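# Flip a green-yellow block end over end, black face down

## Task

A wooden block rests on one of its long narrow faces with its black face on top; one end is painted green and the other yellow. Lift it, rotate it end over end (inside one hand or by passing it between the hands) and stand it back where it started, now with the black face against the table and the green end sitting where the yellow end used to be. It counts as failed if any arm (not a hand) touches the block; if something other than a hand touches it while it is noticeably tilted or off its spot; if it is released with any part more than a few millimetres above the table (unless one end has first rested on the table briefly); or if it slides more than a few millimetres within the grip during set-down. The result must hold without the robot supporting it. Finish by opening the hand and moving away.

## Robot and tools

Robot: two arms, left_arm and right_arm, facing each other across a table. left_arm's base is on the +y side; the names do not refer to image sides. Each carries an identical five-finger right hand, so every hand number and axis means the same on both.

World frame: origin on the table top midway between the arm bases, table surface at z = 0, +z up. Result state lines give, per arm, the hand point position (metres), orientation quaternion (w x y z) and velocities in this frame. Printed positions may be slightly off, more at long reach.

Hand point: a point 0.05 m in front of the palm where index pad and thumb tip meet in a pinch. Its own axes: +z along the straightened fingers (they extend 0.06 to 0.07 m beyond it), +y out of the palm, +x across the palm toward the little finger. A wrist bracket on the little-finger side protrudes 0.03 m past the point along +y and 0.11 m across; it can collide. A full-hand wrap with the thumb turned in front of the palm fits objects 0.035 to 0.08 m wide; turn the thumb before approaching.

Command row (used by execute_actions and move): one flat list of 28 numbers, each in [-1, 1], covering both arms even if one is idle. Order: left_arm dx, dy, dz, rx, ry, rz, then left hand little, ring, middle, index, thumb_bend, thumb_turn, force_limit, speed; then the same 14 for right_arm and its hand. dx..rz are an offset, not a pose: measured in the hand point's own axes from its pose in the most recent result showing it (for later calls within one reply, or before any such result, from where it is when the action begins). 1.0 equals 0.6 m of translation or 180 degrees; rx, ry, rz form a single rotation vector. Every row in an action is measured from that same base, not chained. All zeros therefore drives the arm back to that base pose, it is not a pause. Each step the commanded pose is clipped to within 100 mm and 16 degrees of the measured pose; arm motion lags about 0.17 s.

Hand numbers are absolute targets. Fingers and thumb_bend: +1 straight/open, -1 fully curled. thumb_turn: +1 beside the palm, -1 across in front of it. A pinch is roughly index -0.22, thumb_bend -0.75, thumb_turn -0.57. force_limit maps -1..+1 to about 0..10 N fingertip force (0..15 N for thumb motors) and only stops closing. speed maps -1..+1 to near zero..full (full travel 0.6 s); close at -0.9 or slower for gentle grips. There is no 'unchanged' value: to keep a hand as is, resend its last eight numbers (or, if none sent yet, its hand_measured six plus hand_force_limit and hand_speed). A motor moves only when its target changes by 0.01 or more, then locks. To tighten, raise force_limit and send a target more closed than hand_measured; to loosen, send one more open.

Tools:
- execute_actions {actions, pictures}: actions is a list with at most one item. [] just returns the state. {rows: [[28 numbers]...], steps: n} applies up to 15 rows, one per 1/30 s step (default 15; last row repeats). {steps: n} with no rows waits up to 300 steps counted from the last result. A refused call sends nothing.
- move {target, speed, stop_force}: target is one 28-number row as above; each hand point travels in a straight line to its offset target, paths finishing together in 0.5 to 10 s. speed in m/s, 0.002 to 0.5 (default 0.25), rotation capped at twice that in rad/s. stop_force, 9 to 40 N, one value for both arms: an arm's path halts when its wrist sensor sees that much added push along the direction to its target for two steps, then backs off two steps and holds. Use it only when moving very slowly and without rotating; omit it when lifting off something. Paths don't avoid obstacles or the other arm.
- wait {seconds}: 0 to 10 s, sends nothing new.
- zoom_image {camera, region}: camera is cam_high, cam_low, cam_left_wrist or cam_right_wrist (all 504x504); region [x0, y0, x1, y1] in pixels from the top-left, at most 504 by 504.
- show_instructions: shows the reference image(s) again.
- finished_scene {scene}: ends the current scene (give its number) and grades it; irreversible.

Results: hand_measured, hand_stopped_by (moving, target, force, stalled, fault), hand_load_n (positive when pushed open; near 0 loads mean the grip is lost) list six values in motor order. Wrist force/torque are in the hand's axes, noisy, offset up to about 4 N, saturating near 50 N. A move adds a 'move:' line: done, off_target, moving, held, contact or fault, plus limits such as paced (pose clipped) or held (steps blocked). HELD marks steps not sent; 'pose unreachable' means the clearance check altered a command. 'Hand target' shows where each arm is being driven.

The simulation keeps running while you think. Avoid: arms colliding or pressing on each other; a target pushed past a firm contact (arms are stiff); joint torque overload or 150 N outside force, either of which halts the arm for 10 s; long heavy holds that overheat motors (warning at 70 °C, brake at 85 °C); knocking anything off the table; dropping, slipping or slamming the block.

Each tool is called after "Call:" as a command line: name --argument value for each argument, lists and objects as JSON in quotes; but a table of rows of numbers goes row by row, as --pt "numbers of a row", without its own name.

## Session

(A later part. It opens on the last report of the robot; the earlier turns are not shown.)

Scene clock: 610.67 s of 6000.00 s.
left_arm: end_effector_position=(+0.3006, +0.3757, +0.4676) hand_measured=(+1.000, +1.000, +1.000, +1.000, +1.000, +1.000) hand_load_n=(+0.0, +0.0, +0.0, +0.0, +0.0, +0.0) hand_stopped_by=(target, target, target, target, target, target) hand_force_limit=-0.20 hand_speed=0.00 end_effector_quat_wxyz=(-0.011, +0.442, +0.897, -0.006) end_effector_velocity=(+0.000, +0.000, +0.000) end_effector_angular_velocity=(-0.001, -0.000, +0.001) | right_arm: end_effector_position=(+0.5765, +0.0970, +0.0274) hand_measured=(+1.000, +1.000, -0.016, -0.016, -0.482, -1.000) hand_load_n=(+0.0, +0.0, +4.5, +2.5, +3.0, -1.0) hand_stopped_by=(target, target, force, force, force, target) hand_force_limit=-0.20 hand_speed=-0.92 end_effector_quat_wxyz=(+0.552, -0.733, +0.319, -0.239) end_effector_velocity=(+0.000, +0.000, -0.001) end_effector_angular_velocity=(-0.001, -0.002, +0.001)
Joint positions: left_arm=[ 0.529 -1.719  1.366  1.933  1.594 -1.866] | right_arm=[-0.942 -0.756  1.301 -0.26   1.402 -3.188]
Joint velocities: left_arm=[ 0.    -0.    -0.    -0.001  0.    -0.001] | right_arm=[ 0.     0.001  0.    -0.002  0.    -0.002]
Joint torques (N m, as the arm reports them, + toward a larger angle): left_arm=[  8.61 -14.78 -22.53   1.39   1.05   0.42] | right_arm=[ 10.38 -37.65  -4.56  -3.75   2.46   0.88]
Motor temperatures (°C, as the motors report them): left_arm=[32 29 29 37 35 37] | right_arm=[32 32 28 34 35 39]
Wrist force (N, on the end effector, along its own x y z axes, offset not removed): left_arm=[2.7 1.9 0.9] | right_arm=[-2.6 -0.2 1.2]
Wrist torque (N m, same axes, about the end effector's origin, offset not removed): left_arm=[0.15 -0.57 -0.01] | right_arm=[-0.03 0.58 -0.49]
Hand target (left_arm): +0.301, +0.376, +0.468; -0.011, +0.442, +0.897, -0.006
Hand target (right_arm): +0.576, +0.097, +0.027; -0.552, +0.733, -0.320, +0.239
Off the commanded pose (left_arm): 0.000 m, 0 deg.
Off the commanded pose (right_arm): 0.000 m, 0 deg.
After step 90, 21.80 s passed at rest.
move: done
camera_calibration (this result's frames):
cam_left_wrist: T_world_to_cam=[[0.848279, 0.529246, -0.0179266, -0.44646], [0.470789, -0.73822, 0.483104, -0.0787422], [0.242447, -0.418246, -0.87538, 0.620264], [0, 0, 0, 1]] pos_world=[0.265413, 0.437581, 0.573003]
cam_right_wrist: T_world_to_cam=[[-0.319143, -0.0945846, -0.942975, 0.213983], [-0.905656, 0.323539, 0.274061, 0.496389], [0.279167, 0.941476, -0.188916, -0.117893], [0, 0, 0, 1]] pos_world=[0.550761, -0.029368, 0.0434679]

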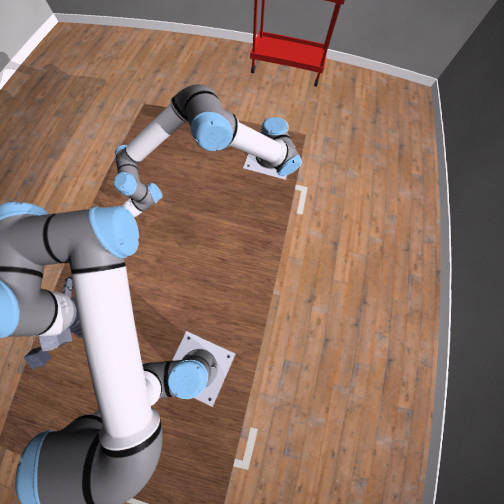

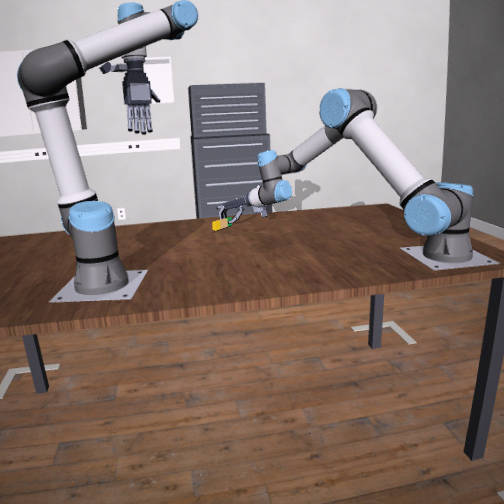

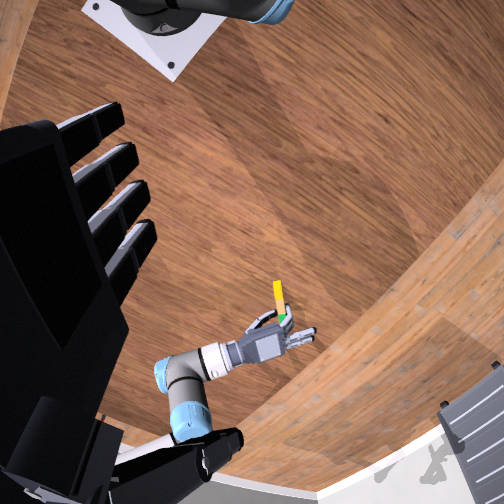

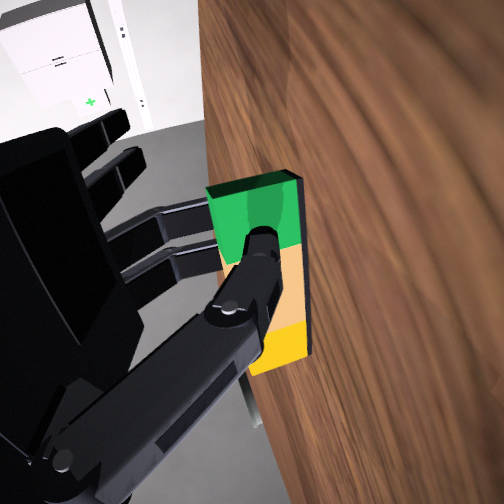

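Call:
move --target '[0,0,0,0,0,0,1,1,1,1,1,1,-0.2,0,0,0.0019,0.00055,0,0,0,1,1,-0.25,-0.25,-0.6,-1,-0.2,-0.92]' --speed 0.002

Call:
execute_actions --actions '[{"steps": 6}]' --pictures false

Scene clock: 620.40 s of 6000.00 s.
left_arm: end_effector_position=(+0.3006, +0.3757, +0.4676) hand_measured=(+1.000, +1.000, +1.000, +1.000, +1.000, +1.000) hand_load_n=(+0.0, +0.0, +0.0, +0.0, +0.0, +0.0) hand_stopped_by=(target, target, target, target, target, target) hand_force_limit=-0.20 hand_speed=0.00 end_effector_quat_wxyz=(-0.011, +0.442, +0.897, -0.006) end_effector_velocity=(+0.000, -0.000, -0.000) end_effector_angular_velocity=(-0.001, -0.000, +0.000) | right_arm: end_effector_position=(+0.5765, +0.0971, +0.0263) hand_measured=(+1.000, +1.000, -0.016, -0.016, -0.482, -1.000) hand_load_n=(+0.0, +0.0, +4.5, +3.0, +1.5, -0.5) hand_stopped_by=(target, target, force, force, force, target) hand_force_limit=-0.20 hand_speed=-0.92 end_effector_quat_wxyz=(+0.552, -0.733, +0.319, -0.239) end_effector_velocity=(+0.000, -0.000, -0.000) end_effector_angular_velocity=(+0.001, +0.000, -0.001)
Joint positions: left_arm=[ 0.529 -1.719  1.366  1.933  1.594 -1.866] | right_arm=[-0.942 -0.754  1.302 -0.263  1.402 -3.188]
Joint velocities: left_arm=[-0.     0.    -0.    -0.001  0.    -0.   ] | right_arm=[-0.     0.001  0.    -0.001  0.     0.001]
Joint torques (N m, as the arm reports them, + toward a larger angle): left_arm=[ -3.71  -3.35 -18.03   2.23  -1.23  -1.05] | right_arm=[  6.03 -34.07  -1.6   -2.65   2.43   0.01]
Motor temperatures (°C, as the motors report them): left_arm=[32 29 29 37 35 37] | right_arm=[32 32 28 34 35 39]
Wrist force (N, on the end effector, along its own x y z axes, offset not removed): left_arm=[1.2 2.1 0.7] | right_arm=[-5.1 -3.8 -0.7]
Wrist torque (N m, same axes, about the end effector's origin, offset not removed): left_arm=[0.12 -0.22 -0.11] | right_arm=[0.24 0.57 -0.53]
Hand target (left_arm): +0.301, +0.376, +0.468; -0.011, +0.442, +0.897, -0.006
Hand target (right_arm): +0.576, +0.097, +0.026; -0.552, +0.733, -0.319, +0.239
Off the commanded pose (left_arm): 0.000 m, 0 deg.
Off the commanded pose (right_arm): 0.000 m, 0 deg.
After step 90, 5.97 s passed at rest.
move: done
camera_calibration (this result's frames):
cam_left_wrist: T_world_to_cam=[[0.848267, 0.529266, -0.0179354, -0.446458], [0.470798, -0.738188, 0.483144, -0.0787829], [0.242472, -0.418279, -0.875357, 0.620249], [0, 0, 0, 1]] pos_world=[0.265413, 0.437575, 0.572996]
cam_right_wrist: T_world_to_cam=[[-0.319123, -0.094505, -0.942989, 0.212931], [-0.905665, 0.323504, 0.274071, 0.496682], [0.27916, 0.941496, -0.188828, -0.118133], [0, 0, 0, 1]] pos_world=[0.550757, -0.0293344, 0.0423588]

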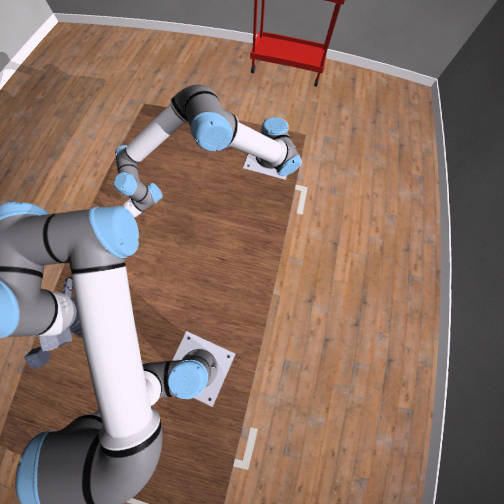

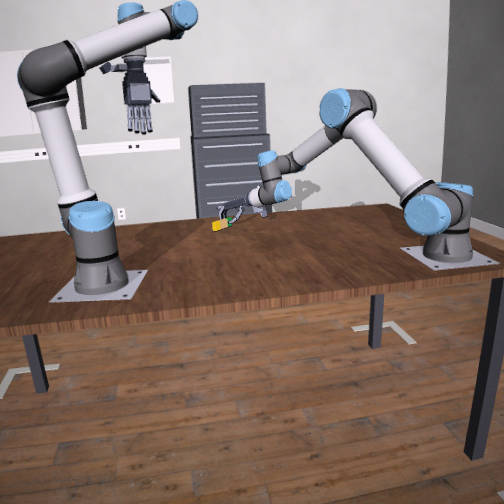

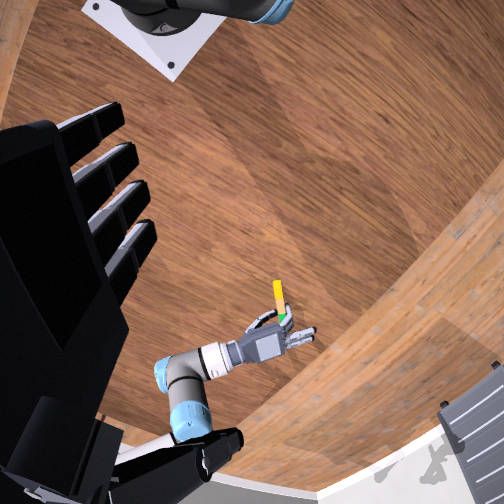

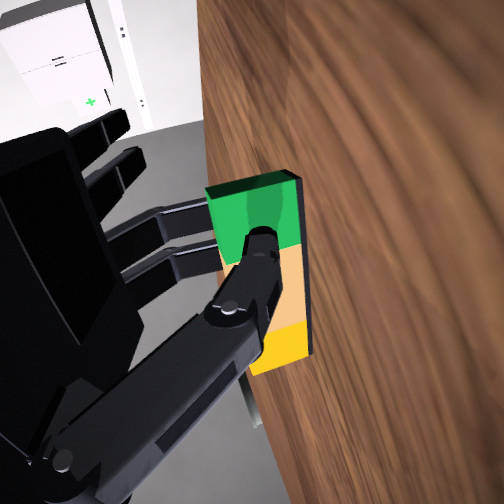

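Scene clock: 620.60 s of 6000.00 s.
left_arm: end_effector_position=(+0.3006, +0.3757, +0.4676) hand_measured=(+1.000, +1.000, +1.000, +1.000, +1.000, +1.000) hand_load_n=(+0.0, +0.0, +0.0, +0.0, +0.0, +0.0) hand_stopped_by=(target, target, target, target, target, target) hand_force_limit=-0.20 hand_speed=0.00 end_effector_quat_wxyz=(-0.011, +0.442, +0.897, -0.006) end_effector_velocity=(-0.000, +0.000, -0.000) end_effector_angular_velocity=(+0.001, +0.000, +0.002) | right_arm: end_effector_position=(+0.5764, +0.0971, +0.0263) hand_measured=(+1.000, +1.000, -0.016, -0.016, -0.482, -1.000) hand_load_n=(+0.0, +0.0, +4.5, +3.0, +1.5, -0.5) hand_stopped_by=(target, target, force, force, force, target) hand_force_limit=-0.20 hand_speed=-0.92 end_effector_quat_wxyz=(+0.552, -0.733, +0.319, -0.239) end_effector_velocity=(-0.000, +0.000, -0.000) end_effector_angular_velocity=(+0.000, +0.001, -0.000)
Joint positions: left_arm=[ 0.529 -1.719  1.366  1.933  1.594 -1.866] | right_arm=[-0.942 -0.754  1.302 -0.263  1.402 -3.188]
Joint velocities: left_arm=[-0.     0.     0.     0.     0.    -0.002] | right_arm=[0.    0.    0.    0.001 0.    0.001]
Joint torques (N m, as the arm reports them, + toward a larger angle): left_arm=[ -4.11  -4.87 -20.27   3.13  -1.15  -0.99] | right_arm=[  5.91 -33.67  -1.86  -2.38   2.18  -1.1 ]
Motor temperatures (°C, as the motors report them): left_arm=[32 29 29 37 35 37] | right_arm=[32 32 28 34 35 39]
Wrist force (N, on the end effector, along its own x y z axes, offset not removed): left_arm=[0.5 3.5 -0.8] | right_arm=[-5.0 -4.7 -2.6]
Wrist torque (N m, same axes, about the end effector's origin, offset not removed): left_arm=[0.42 -0.16 0.00] | right_arm=[0.23 0.61 -0.56]
Hand target (left_arm): +0.301, +0.376, +0.468; -0.011, +0.442, +0.897, -0.006
Hand target (right_arm): +0.576, +0.097, +0.026; -0.552, +0.733, -0.319, +0.239
Off the commanded pose (left_arm): 0.000 m, 0 deg.
Off the commanded pose (right_arm): 0.000 m, 0 deg.
Steps of this call (steps 1 to 6: nothing new was sent). Readings (end_effector_position | what the end effector reports):
1: left_arm (+0.3006, +0.3757, +0.4676) | right_arm (+0.5765, +0.0971, +0.0263) | left_arm hand_measured=(+1.000, +1.000, +1.000, +1.000, +1.000, +1.000) hand_load_n=(+0.0, +0.0, +0.0, +0.0, +0.0, +0.0) hand_stopped_by=(target, target, target, target, target, target) hand_force_limit=-0.20 hand_speed=0.00 | right_arm hand_measured=(+1.000, +1.000, -0.016, -0.016, -0.482, -1.000) hand_load_n=(+0.0, +0.0, +4.5, +3.0, +1.5, -0.5) hand_stopped_by=(target, target, force, force, force, target) hand_force_limit=-0.20 hand_speed=-0.92
2: left_arm (+0.3006, +0.3757, +0.4676) | right_arm (+0.5765, +0.0971, +0.0263) | left_arm hand_measured=(+1.000, +1.000, +1.000, +1.000, +1.000, +1.000) hand_load_n=(+0.0, +0.0, +0.0, +0.0, +0.0, +0.0) hand_stopped_by=(target, target, target, target, target, target) hand_force_limit=-0.20 hand_speed=0.00 | right_arm hand_measured=(+1.000, +1.000, -0.016, -0.016, -0.482, -1.000) hand_load_n=(+0.0, +0.0, +4.5, +3.0, +1.5, -0.5) hand_stopped_by=(target, target, force, force, force, target) hand_force_limit=-0.20 hand_speed=-0.92
4: left_arm (+0.3006, +0.3757, +0.4676) | right_arm (+0.5765, +0.0971, +0.0263) | left_arm hand_measured=(+1.000, +1.000, +1.000, +1.000, +1.000, +1.000) hand_load_n=(+0.0, +0.0, +0.0, +0.0, +0.0, +0.0) hand_stopped_by=(target, target, target, target, target, target) hand_force_limit=-0.20 hand_speed=0.00 | right_arm hand_measured=(+1.000, +1.000, -0.016, -0.016, -0.482, -1.000) hand_load_n=(+0.0, +0.0, +4.5, +3.0, +1.5, -0.5) hand_stopped_by=(target, target, force, force, force, target) hand_force_limit=-0.20 hand_speed=-0.92
6: the state above

Contact made. Releasing.

Call:
move --target '[0,0,0,0,0,0,1,1,1,1,1,1,-0.2,0,0,0,0,0,0,0,1,1,0.5,0.5,-0.4,-1,-0.2,-0.8]' --speed 0.002

Call:
zoom_image --camera "cam_low" --region '[190, 200, 270, 250]'

Call:
zoom_image --camera "cam_left_wrist" --region '[240, 260, 320, 340]'

Scene clock: 632.63 s of 6000.00 s.
left_arm: end_effector_position=(+0.3006, +0.3757, +0.4676) hand_measured=(+1.000, +1.000, +1.000, +1.000, +1.000, +1.000) hand_load_n=(+0.0, +0.0, +0.0, +0.0, +0.0, +0.0) hand_stopped_by=(target, target, target, target, target, target) hand_force_limit=-0.20 hand_speed=0.00 end_effector_quat_wxyz=(-0.011, +0.442, +0.897, -0.006) end_effector_velocity=(-0.000, +0.000, -0.000) end_effector_angular_velocity=(+0.002, +0.001, -0.000) | right_arm: end_effector_position=(+0.5764, +0.0970, +0.0262) hand_measured=(+1.000, +1.000, +0.500, +0.500, -0.400, -1.000) hand_load_n=(+0.0, +0.0, +0.0, +0.0, +0.0, +0.0) hand_stopped_by=(target, target, target, target, target, target) hand_force_limit=-0.20 hand_speed=-0.80 end_effector_quat_wxyz=(+0.552, -0.733, +0.320, -0.239) end_effector_velocity=(-0.000, -0.000, -0.000) end_effector_angular_velocity=(-0.000, +0.000, -0.000)
Joint positions: left_arm=[ 0.529 -1.719  1.366  1.933  1.594 -1.866] | right_arm=[-0.942 -0.754  1.302 -0.263  1.402 -3.188]
Joint velocities: left_arm=[-0.    -0.     0.001  0.001 -0.    -0.   ] | right_arm=[ 0. -0. -0.  0.  0. -0.]
Joint torques (N m, as the arm reports them, + toward a larger angle): left_arm=[ -3.26  -4.1  -19.53   0.78  -1.08  -0.12] | right_arm=[  1.73 -55.74 -27.04  -1.05  -2.54   2.54]
Motor temperatures (°C, as the motors report them): left_arm=[32 29 29 37 35 37] | right_arm=[32 32 28 34 35 39]
Wrist force (N, on the end effector, along its own x y z axes, offset not removed): left_arm=[0.4 1.6 -0.7] | right_arm=[-2.4 0.3 -0.1]
Wrist torque (N m, same axes, about the end effector's origin, offset not removed): left_arm=[0.14 -0.23 -0.10] | right_arm=[0.18 0.50 -0.46]
Hand target (left_arm): +0.301, +0.376, +0.468; -0.011, +0.442, +0.897, -0.006
Hand target (right_arm): +0.576, +0.097, +0.026; -0.552, +0.733, -0.319, +0.239
Off the commanded pose (left_arm): 0.000 m, 0 deg.
Off the commanded pose (right_arm): 0.000 m, 0 deg.
After step 90, 7.20 s passed at rest.
move: done
camera_calibration (this result's frames):
cam_left_wrist: T_world_to_cam=[[0.848279, 0.529245, -0.0179359, -0.446453], [0.470781, -0.738198, 0.483144, -0.078775], [0.242462, -0.418285, -0.875357, 0.620254], [0, 0, 0, 1]] pos_world=[0.265415, 0.437575, 0.572996]
cam_right_wrist: T_world_to_cam=[[-0.319209, -0.0945463, -0.942956, 0.212888], [-0.90563, 0.323553, 0.274132, 0.496683], [0.279178, 0.941475, -0.188905, -0.118112], [0, 0, 0, 1]] pos_world=[0.550741, -0.0293764, 0.0422754]

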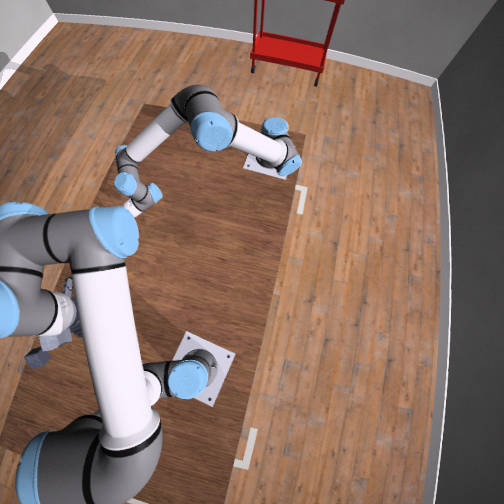

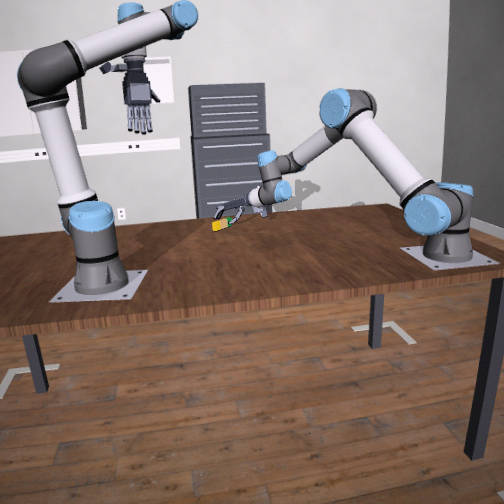

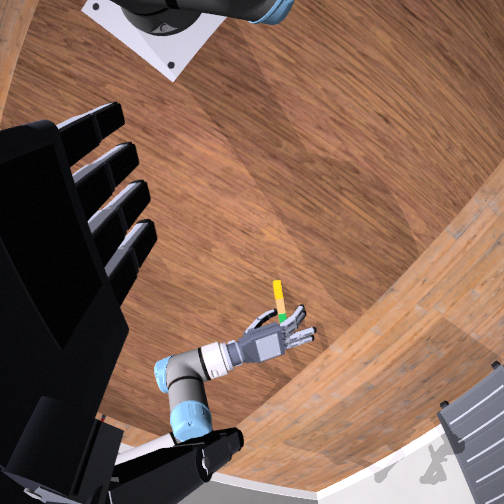

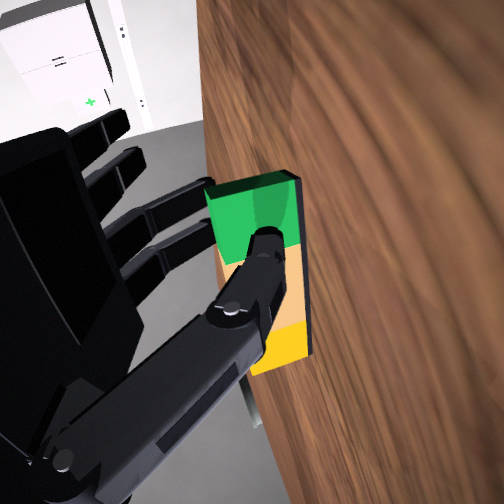

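Region (190, 200, 270, 250) of cam_low's 504x504 image, scaled by 6.300, with more detail than that image has; it fills the top 315 rows of this view, and the rest is white.

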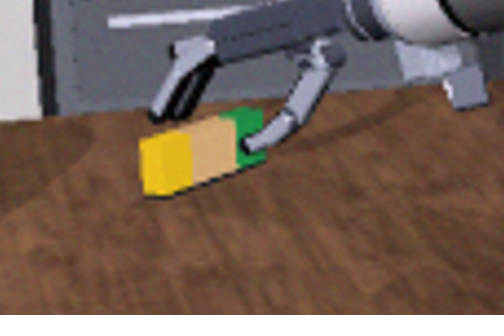

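Region (240, 260, 320, 340) of cam_left_wrist's 504x504 image, scaled by 6.300, with more detail than that image has.

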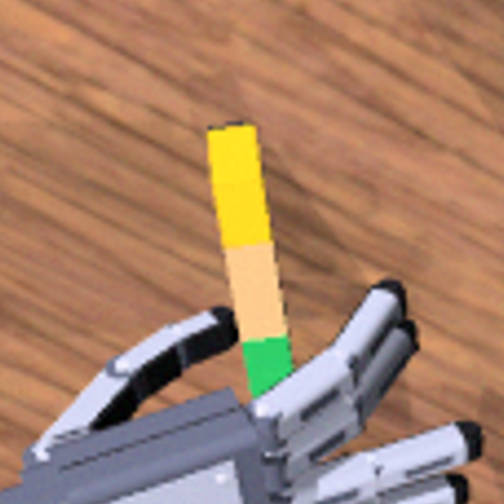

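Call:
move --target '[0,0,0,0,0,0,1,1,1,1,1,1,-0.2,0,0,0.0018,-0.0064,0,0,0,1,1,0.5,0.5,-0.4,-1,-0.2,-0.8]' --speed 0.01

Call:
move --target '[0,0,0,0,0,0,1,1,1,1,1,1,-0.2,0,0,-0.08,-0.026,0,0,0,1,1,0.5,0.5,-0.4,-1,-0.2,-0.8]' --speed 0.05

Call:
move --target '[0,0,0,0,0,0,1,1,1,1,1,1,-0.2,0,0,-0.12,-0.3,0,0,0,1,1,0.5,0.5,-0.4,-1,-0.2,-0.8]' --speed 0.25

Call:
zoom_image --camera "cam_left_wrist" --region '[240, 260, 320, 340]'

Scene clock: 643.27 s of 6000.00 s.
left_arm: end_effector_position=(+0.3006, +0.3757, +0.4676) hand_measured=(+1.000, +1.000, +1.000, +1.000, +1.000, +1.000) hand_load_n=(+0.0, +0.0, +0.0, +0.0, +0.0, +0.0) hand_stopped_by=(target, target, target, target, target, target) hand_force_limit=-0.20 hand_speed=0.00 end_effector_quat_wxyz=(-0.011, +0.442, +0.897, -0.006) end_effector_velocity=(-0.000, +0.000, -0.000) end_effector_angular_velocity=(-0.000, +0.000, -0.000) | right_arm: end_effector_position=(+0.5736, +0.0944, +0.0263) hand_measured=(+1.000, +1.000, +0.500, +0.500, -0.400, -1.000) hand_load_n=(+0.0, +0.0, +0.0, +0.0, +0.0, +0.0) hand_stopped_by=(target, target, target, target, target, target) hand_force_limit=-0.20 hand_speed=-0.80 end_effector_quat_wxyz=(+0.552, -0.733, +0.320, -0.239) end_effector_velocity=(-0.001, -0.001, +0.000) end_effector_angular_velocity=(+0.001, +0.001, -0.001)
Joint positions: left_arm=[ 0.529 -1.719  1.366  1.933  1.594 -1.866] | right_arm=[-0.943 -0.762  1.318 -0.27   1.401 -3.189]
Joint velocities: left_arm=[ 0.    -0.     0.001 -0.     0.     0.   ] | right_arm=[-0.001 -0.004  0.007 -0.004 -0.     0.002]
Joint torques (N m, as the arm reports them, + toward a larger angle): left_arm=[ -2.41  -4.3  -18.86   0.86  -1.15  -1.13] | right_arm=[-10.31 -54.26  -4.02  -3.2   -2.65  -2.63]
Motor temperatures (°C, as the motors report them): left_arm=[32 29 29 37 35 37] | right_arm=[32 32 28 34 35 39]
Wrist force (N, on the end effector, along its own x y z axes, offset not removed): left_arm=[2.5 0.4 0.0] | right_arm=[-2.6 0.2 0.1]
Wrist torque (N m, same axes, about the end effector's origin, offset not removed): left_arm=[0.05 -0.71 0.08] | right_arm=[0.07 0.62 -0.48]
Hand target (left_arm): +0.301, +0.376, +0.468; -0.011, +0.442, +0.897, -0.006
Hand target (right_arm): +0.574, +0.094, +0.026; -0.552, +0.733, -0.320, +0.239
Off the commanded pose (left_arm): 0.000 m, 0 deg.
Off the commanded pose (right_arm): 0.000 m, 0 deg.
After step 90, 6.93 s passed at rest.
move: done
camera_calibration (this result's frames):
cam_left_wrist: T_world_to_cam=[[0.848267, 0.529265, -0.0179354, -0.446458], [0.470798, -0.738188, 0.483144, -0.0787827], [0.242472, -0.418279, -0.875357, 0.620249], [0, 0, 0, 1]] pos_world=[0.265413, 0.437575, 0.572996]
cam_right_wrist: T_world_to_cam=[[-0.319215, -0.094557, -0.942953, 0.211782], [-0.905637, 0.323525, 0.27414, 0.494973], [0.279147, 0.941483, -0.188908, -0.114874], [0, 0, 0, 1]] pos_world=[0.547936, -0.0319583, 0.0423079]

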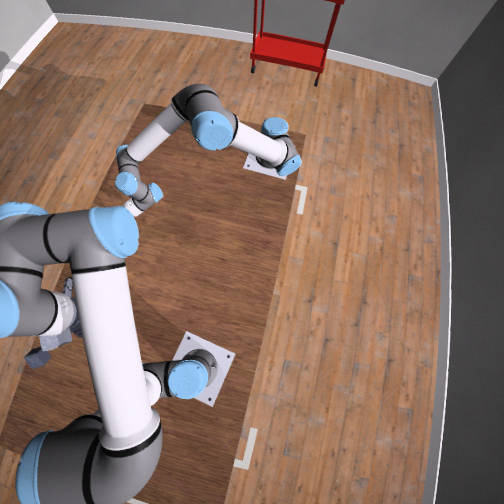

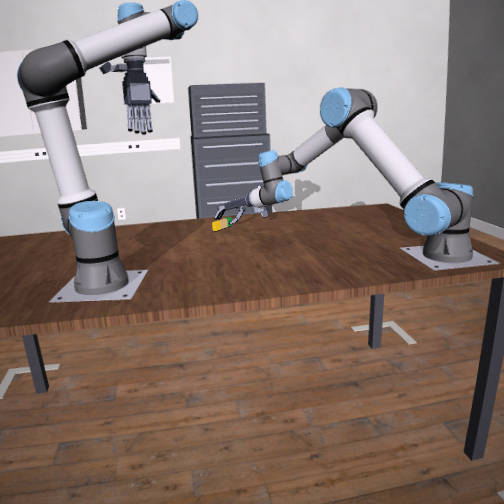

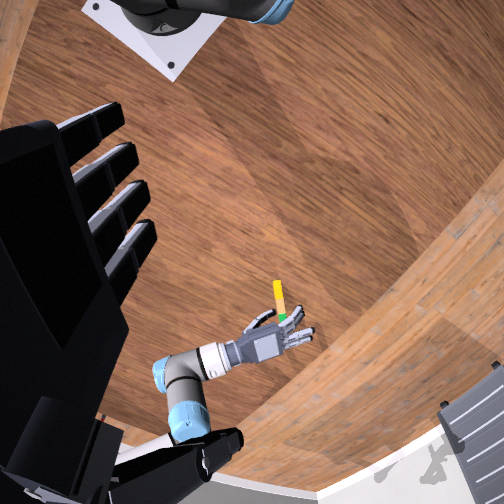

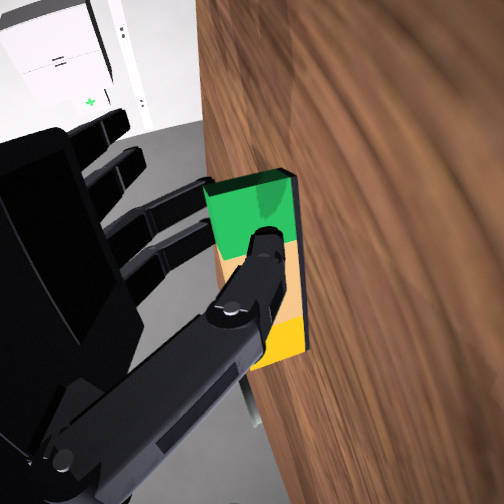

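Scene clock: 644.67 s of 6000.00 s.
left_arm: end_effector_position=(+0.3006, +0.3757, +0.4676) hand_measured=(+1.000, +1.000, +1.000, +1.000, +1.000, +1.000) hand_load_n=(+0.0, +0.0, +0.0, +0.0, +0.0, +0.0) hand_stopped_by=(target, target, target, target, target, target) hand_force_limit=-0.20 hand_speed=0.00 end_effector_quat_wxyz=(-0.011, +0.442, +0.897, -0.006) end_effector_velocity=(-0.000, +0.000, -0.000) end_effector_angular_velocity=(+0.001, +0.001, -0.000) | right_arm: end_effector_position=(+0.5725, +0.0932, +0.0765) hand_measured=(+1.000, +1.000, +0.500, +0.500, -0.400, -1.000) hand_load_n=(+0.0, +0.0, +0.0, +0.0, +0.0, +0.0) hand_stopped_by=(target, target, target, target, target, target) hand_force_limit=-0.20 hand_speed=-0.80 end_effector_quat_wxyz=(+0.552, -0.733, +0.320, -0.239) end_effector_velocity=(-0.001, -0.000, +0.001) end_effector_angular_velocity=(-0.001, +0.002, +0.000)
Joint positions: left_arm=[ 0.529 -1.719  1.366  1.933  1.594 -1.866] | right_arm=[-0.943 -0.826  1.29  -0.178  1.4   -3.189]
Joint velocities: left_arm=[0. 0. 0. 0. 0. 0.] | right_arm=[ 0.    -0.002 -0.001  0.006 -0.     0.001]
Joint torques (N m, as the arm reports them, + toward a larger angle): left_arm=[ -3.61  -4.76 -17.94   0.88  -1.22  -0.78] | right_arm=[-11.74 -54.17 -28.65   1.84  -2.54  -2.48]
Motor temperatures (°C, as the motors report them): left_arm=[32 29 29 37 35 37] | right_arm=[32 32 28 34 35 39]
Wrist force (N, on the end effector, along its own x y z axes, offset not removed): left_arm=[1.6 2.8 0.5] | right_arm=[-2.3 1.7 0.6]
Wrist torque (N m, same axes, about the end effector's origin, offset not removed): left_arm=[0.27 -0.32 0.12] | right_arm=[0.34 0.53 -0.40]
Hand target (left_arm): +0.301, +0.376, +0.468; -0.011, +0.442, +0.897, -0.006
Hand target (right_arm): +0.572, +0.093, +0.077; -0.552, +0.733, -0.320, +0.239
Off the commanded pose (left_arm): 0.000 m, 0 deg.
Off the commanded pose (right_arm): 0.000 m, 0 deg.
move: done
camera_calibration (this result's frames):
cam_left_wrist: T_world_to_cam=[[0.848267, 0.529265, -0.0179354, -0.446458], [0.470798, -0.738188, 0.483144, -0.0787827], [0.242471, -0.418279, -0.875357, 0.620249], [0, 0, 0, 1]] pos_world=[0.265413, 0.437575, 0.572996]
cam_right_wrist: T_world_to_cam=[[-0.31921, -0.0945469, -0.942956, 0.2587], [-0.905638, 0.323524, 0.274139, 0.480574], [0.27915, 0.941484, -0.188898, -0.103859], [0, 0, 0, 1]] pos_world=[0.546798, -0.0332368, 0.0925795]

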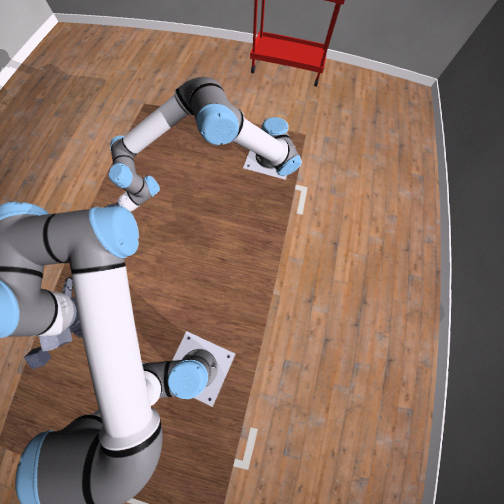

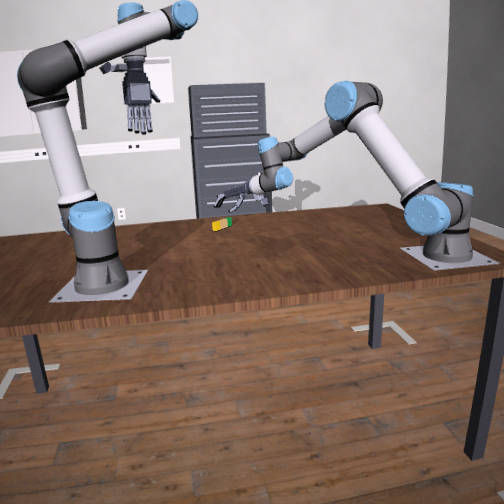

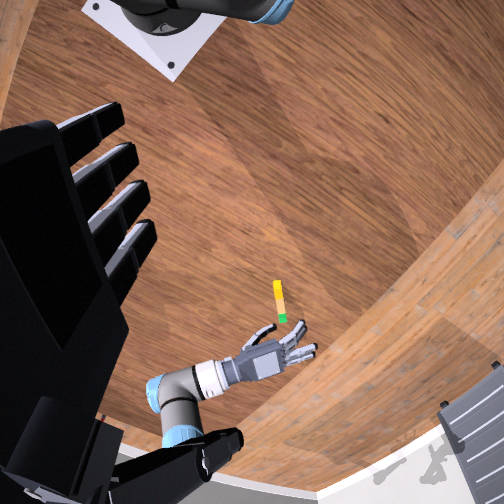

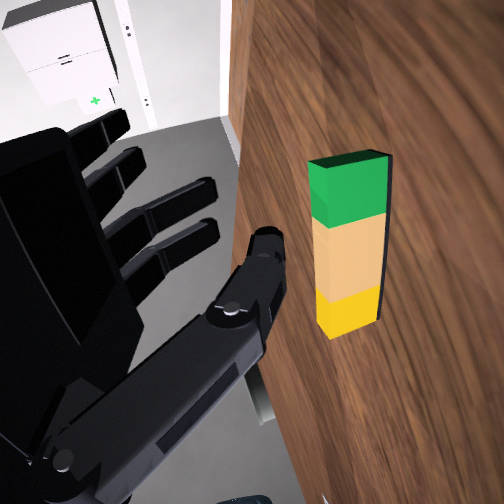

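Scene clock: 646.10 s of 6000.00 s.
left_arm: end_effector_position=(+0.3006, +0.3757, +0.4676) hand_measured=(+1.000, +1.000, +1.000, +1.000, +1.000, +1.000) hand_load_n=(+0.0, +0.0, +0.0, +0.0, +0.0, +0.0) hand_stopped_by=(target, target, target, target, target, target) hand_force_limit=-0.20 hand_speed=0.00 end_effector_quat_wxyz=(-0.011, +0.442, +0.897, -0.006) end_effector_velocity=(+0.000, -0.000, +0.000) end_effector_angular_velocity=(-0.001, -0.000, +0.001) | right_arm: end_effector_position=(+0.4610, -0.0113, +0.1956) hand_measured=(+1.000, +1.000, +0.500, +0.500, -0.400, -1.000) hand_load_n=(+0.0, +0.0, +0.0, +0.0, +0.0, +0.0) hand_stopped_by=(target, target, target, target, target, target) hand_force_limit=-0.20 hand_speed=-0.80 end_effector_quat_wxyz=(+0.552, -0.733, +0.320, -0.239) end_effector_velocity=(-0.001, -0.001, +0.001) end_effector_angular_velocity=(-0.000, +0.000, +0.001)
Joint positions: left_arm=[ 0.529 -1.719  1.366  1.933  1.594 -1.866] | right_arm=[-1.003 -1.284  1.682 -0.109  1.343 -3.206]
Joint velocities: left_arm=[ 0.001  0.    -0.001 -0.001  0.    -0.001] | right_arm=[-0.001 -0.005  0.003  0.002 -0.001 -0.001]
Joint torques (N m, as the arm reports them, + toward a larger angle): left_arm=[ -3.02  -5.01 -18.92   0.91  -1.37  -0.86] | right_arm=[-10.1  -39.27  -4.16   2.45  -2.7   -2.58]
Motor temperatures (°C, as the motors report them): left_arm=[32 29 29 37 35 37] | right_arm=[32 32 28 34 35 39]
Wrist force (N, on the end effector, along its own x y z axes, offset not removed): left_arm=[1.6 1.1 1.0] | right_arm=[-2.9 0.3 0.2]
Wrist torque (N m, same axes, about the end effector's origin, offset not removed): left_arm=[0.02 -0.43 -0.07] | right_arm=[0.12 0.64 -0.49]
Hand target (left_arm): +0.301, +0.376, +0.468; -0.011, +0.442, +0.897, -0.006
Hand target (right_arm): +0.461, -0.011, +0.196; -0.552, +0.733, -0.320, +0.239
Off the commanded pose (left_arm): 0.000 m, 0 deg.
Off the commanded pose (right_arm): 0.000 m, 0 deg.
move: done
camera_calibration (this result's frames):
cam_left_wrist: T_world_to_cam=[[0.848267, 0.529265, -0.0179355, -0.446458], [0.470798, -0.738188, 0.483144, -0.0787828], [0.242472, -0.418279, -0.875357, 0.620249], [0, 0, 0, 1]] pos_world=[0.265413, 0.437575, 0.572996]
cam_right_wrist: T_world_to_cam=[[-0.319273, -0.0945139, -0.942938, 0.325467], [-0.905618, 0.323521, 0.274209, 0.380722], [0.279143, 0.941489, -0.188885, 0.0481251], [0, 0, 0, 1]] pos_world=[0.435268, -0.13772, 0.211588]

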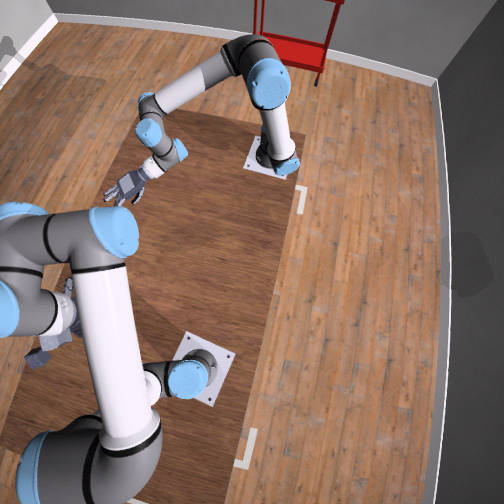

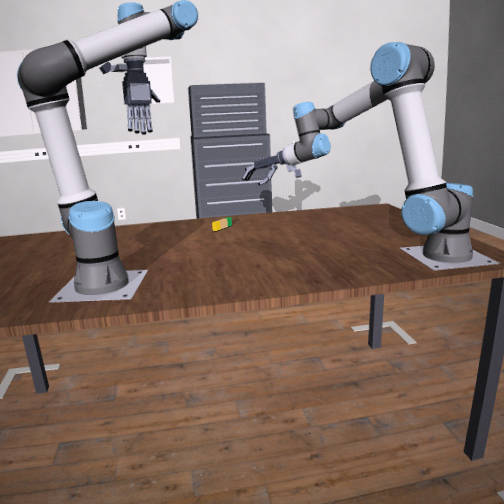

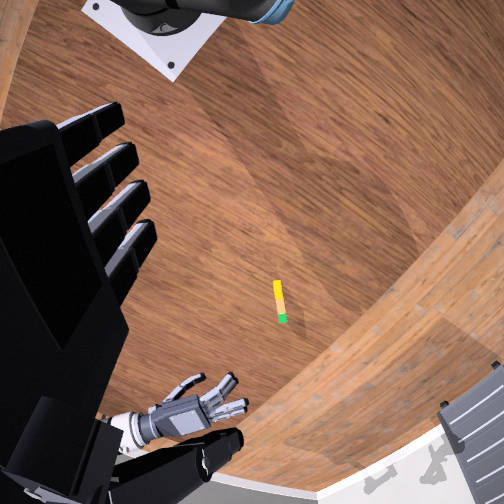

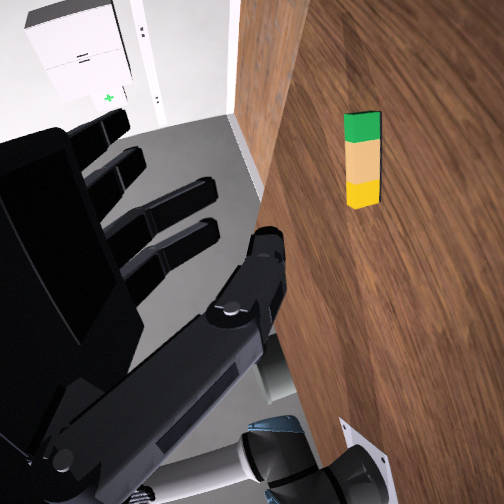

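Region (240, 260, 320, 340) of cam_left_wrist's 504x504 image, scaled by 6.300, with more detail than that image has.

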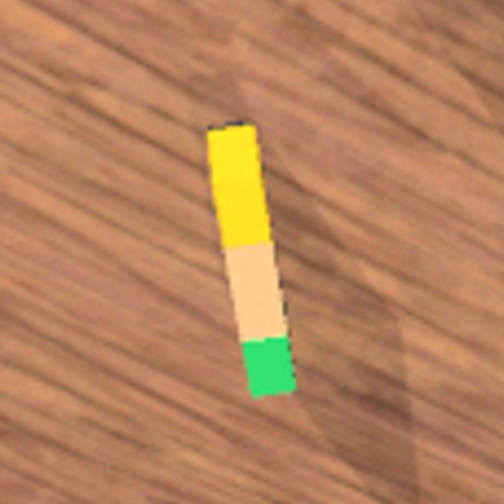

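The block matches its original footprint, black face down, green where yellow was.

Call:
finished_scene --scene 2

The scene is finished: the task was done.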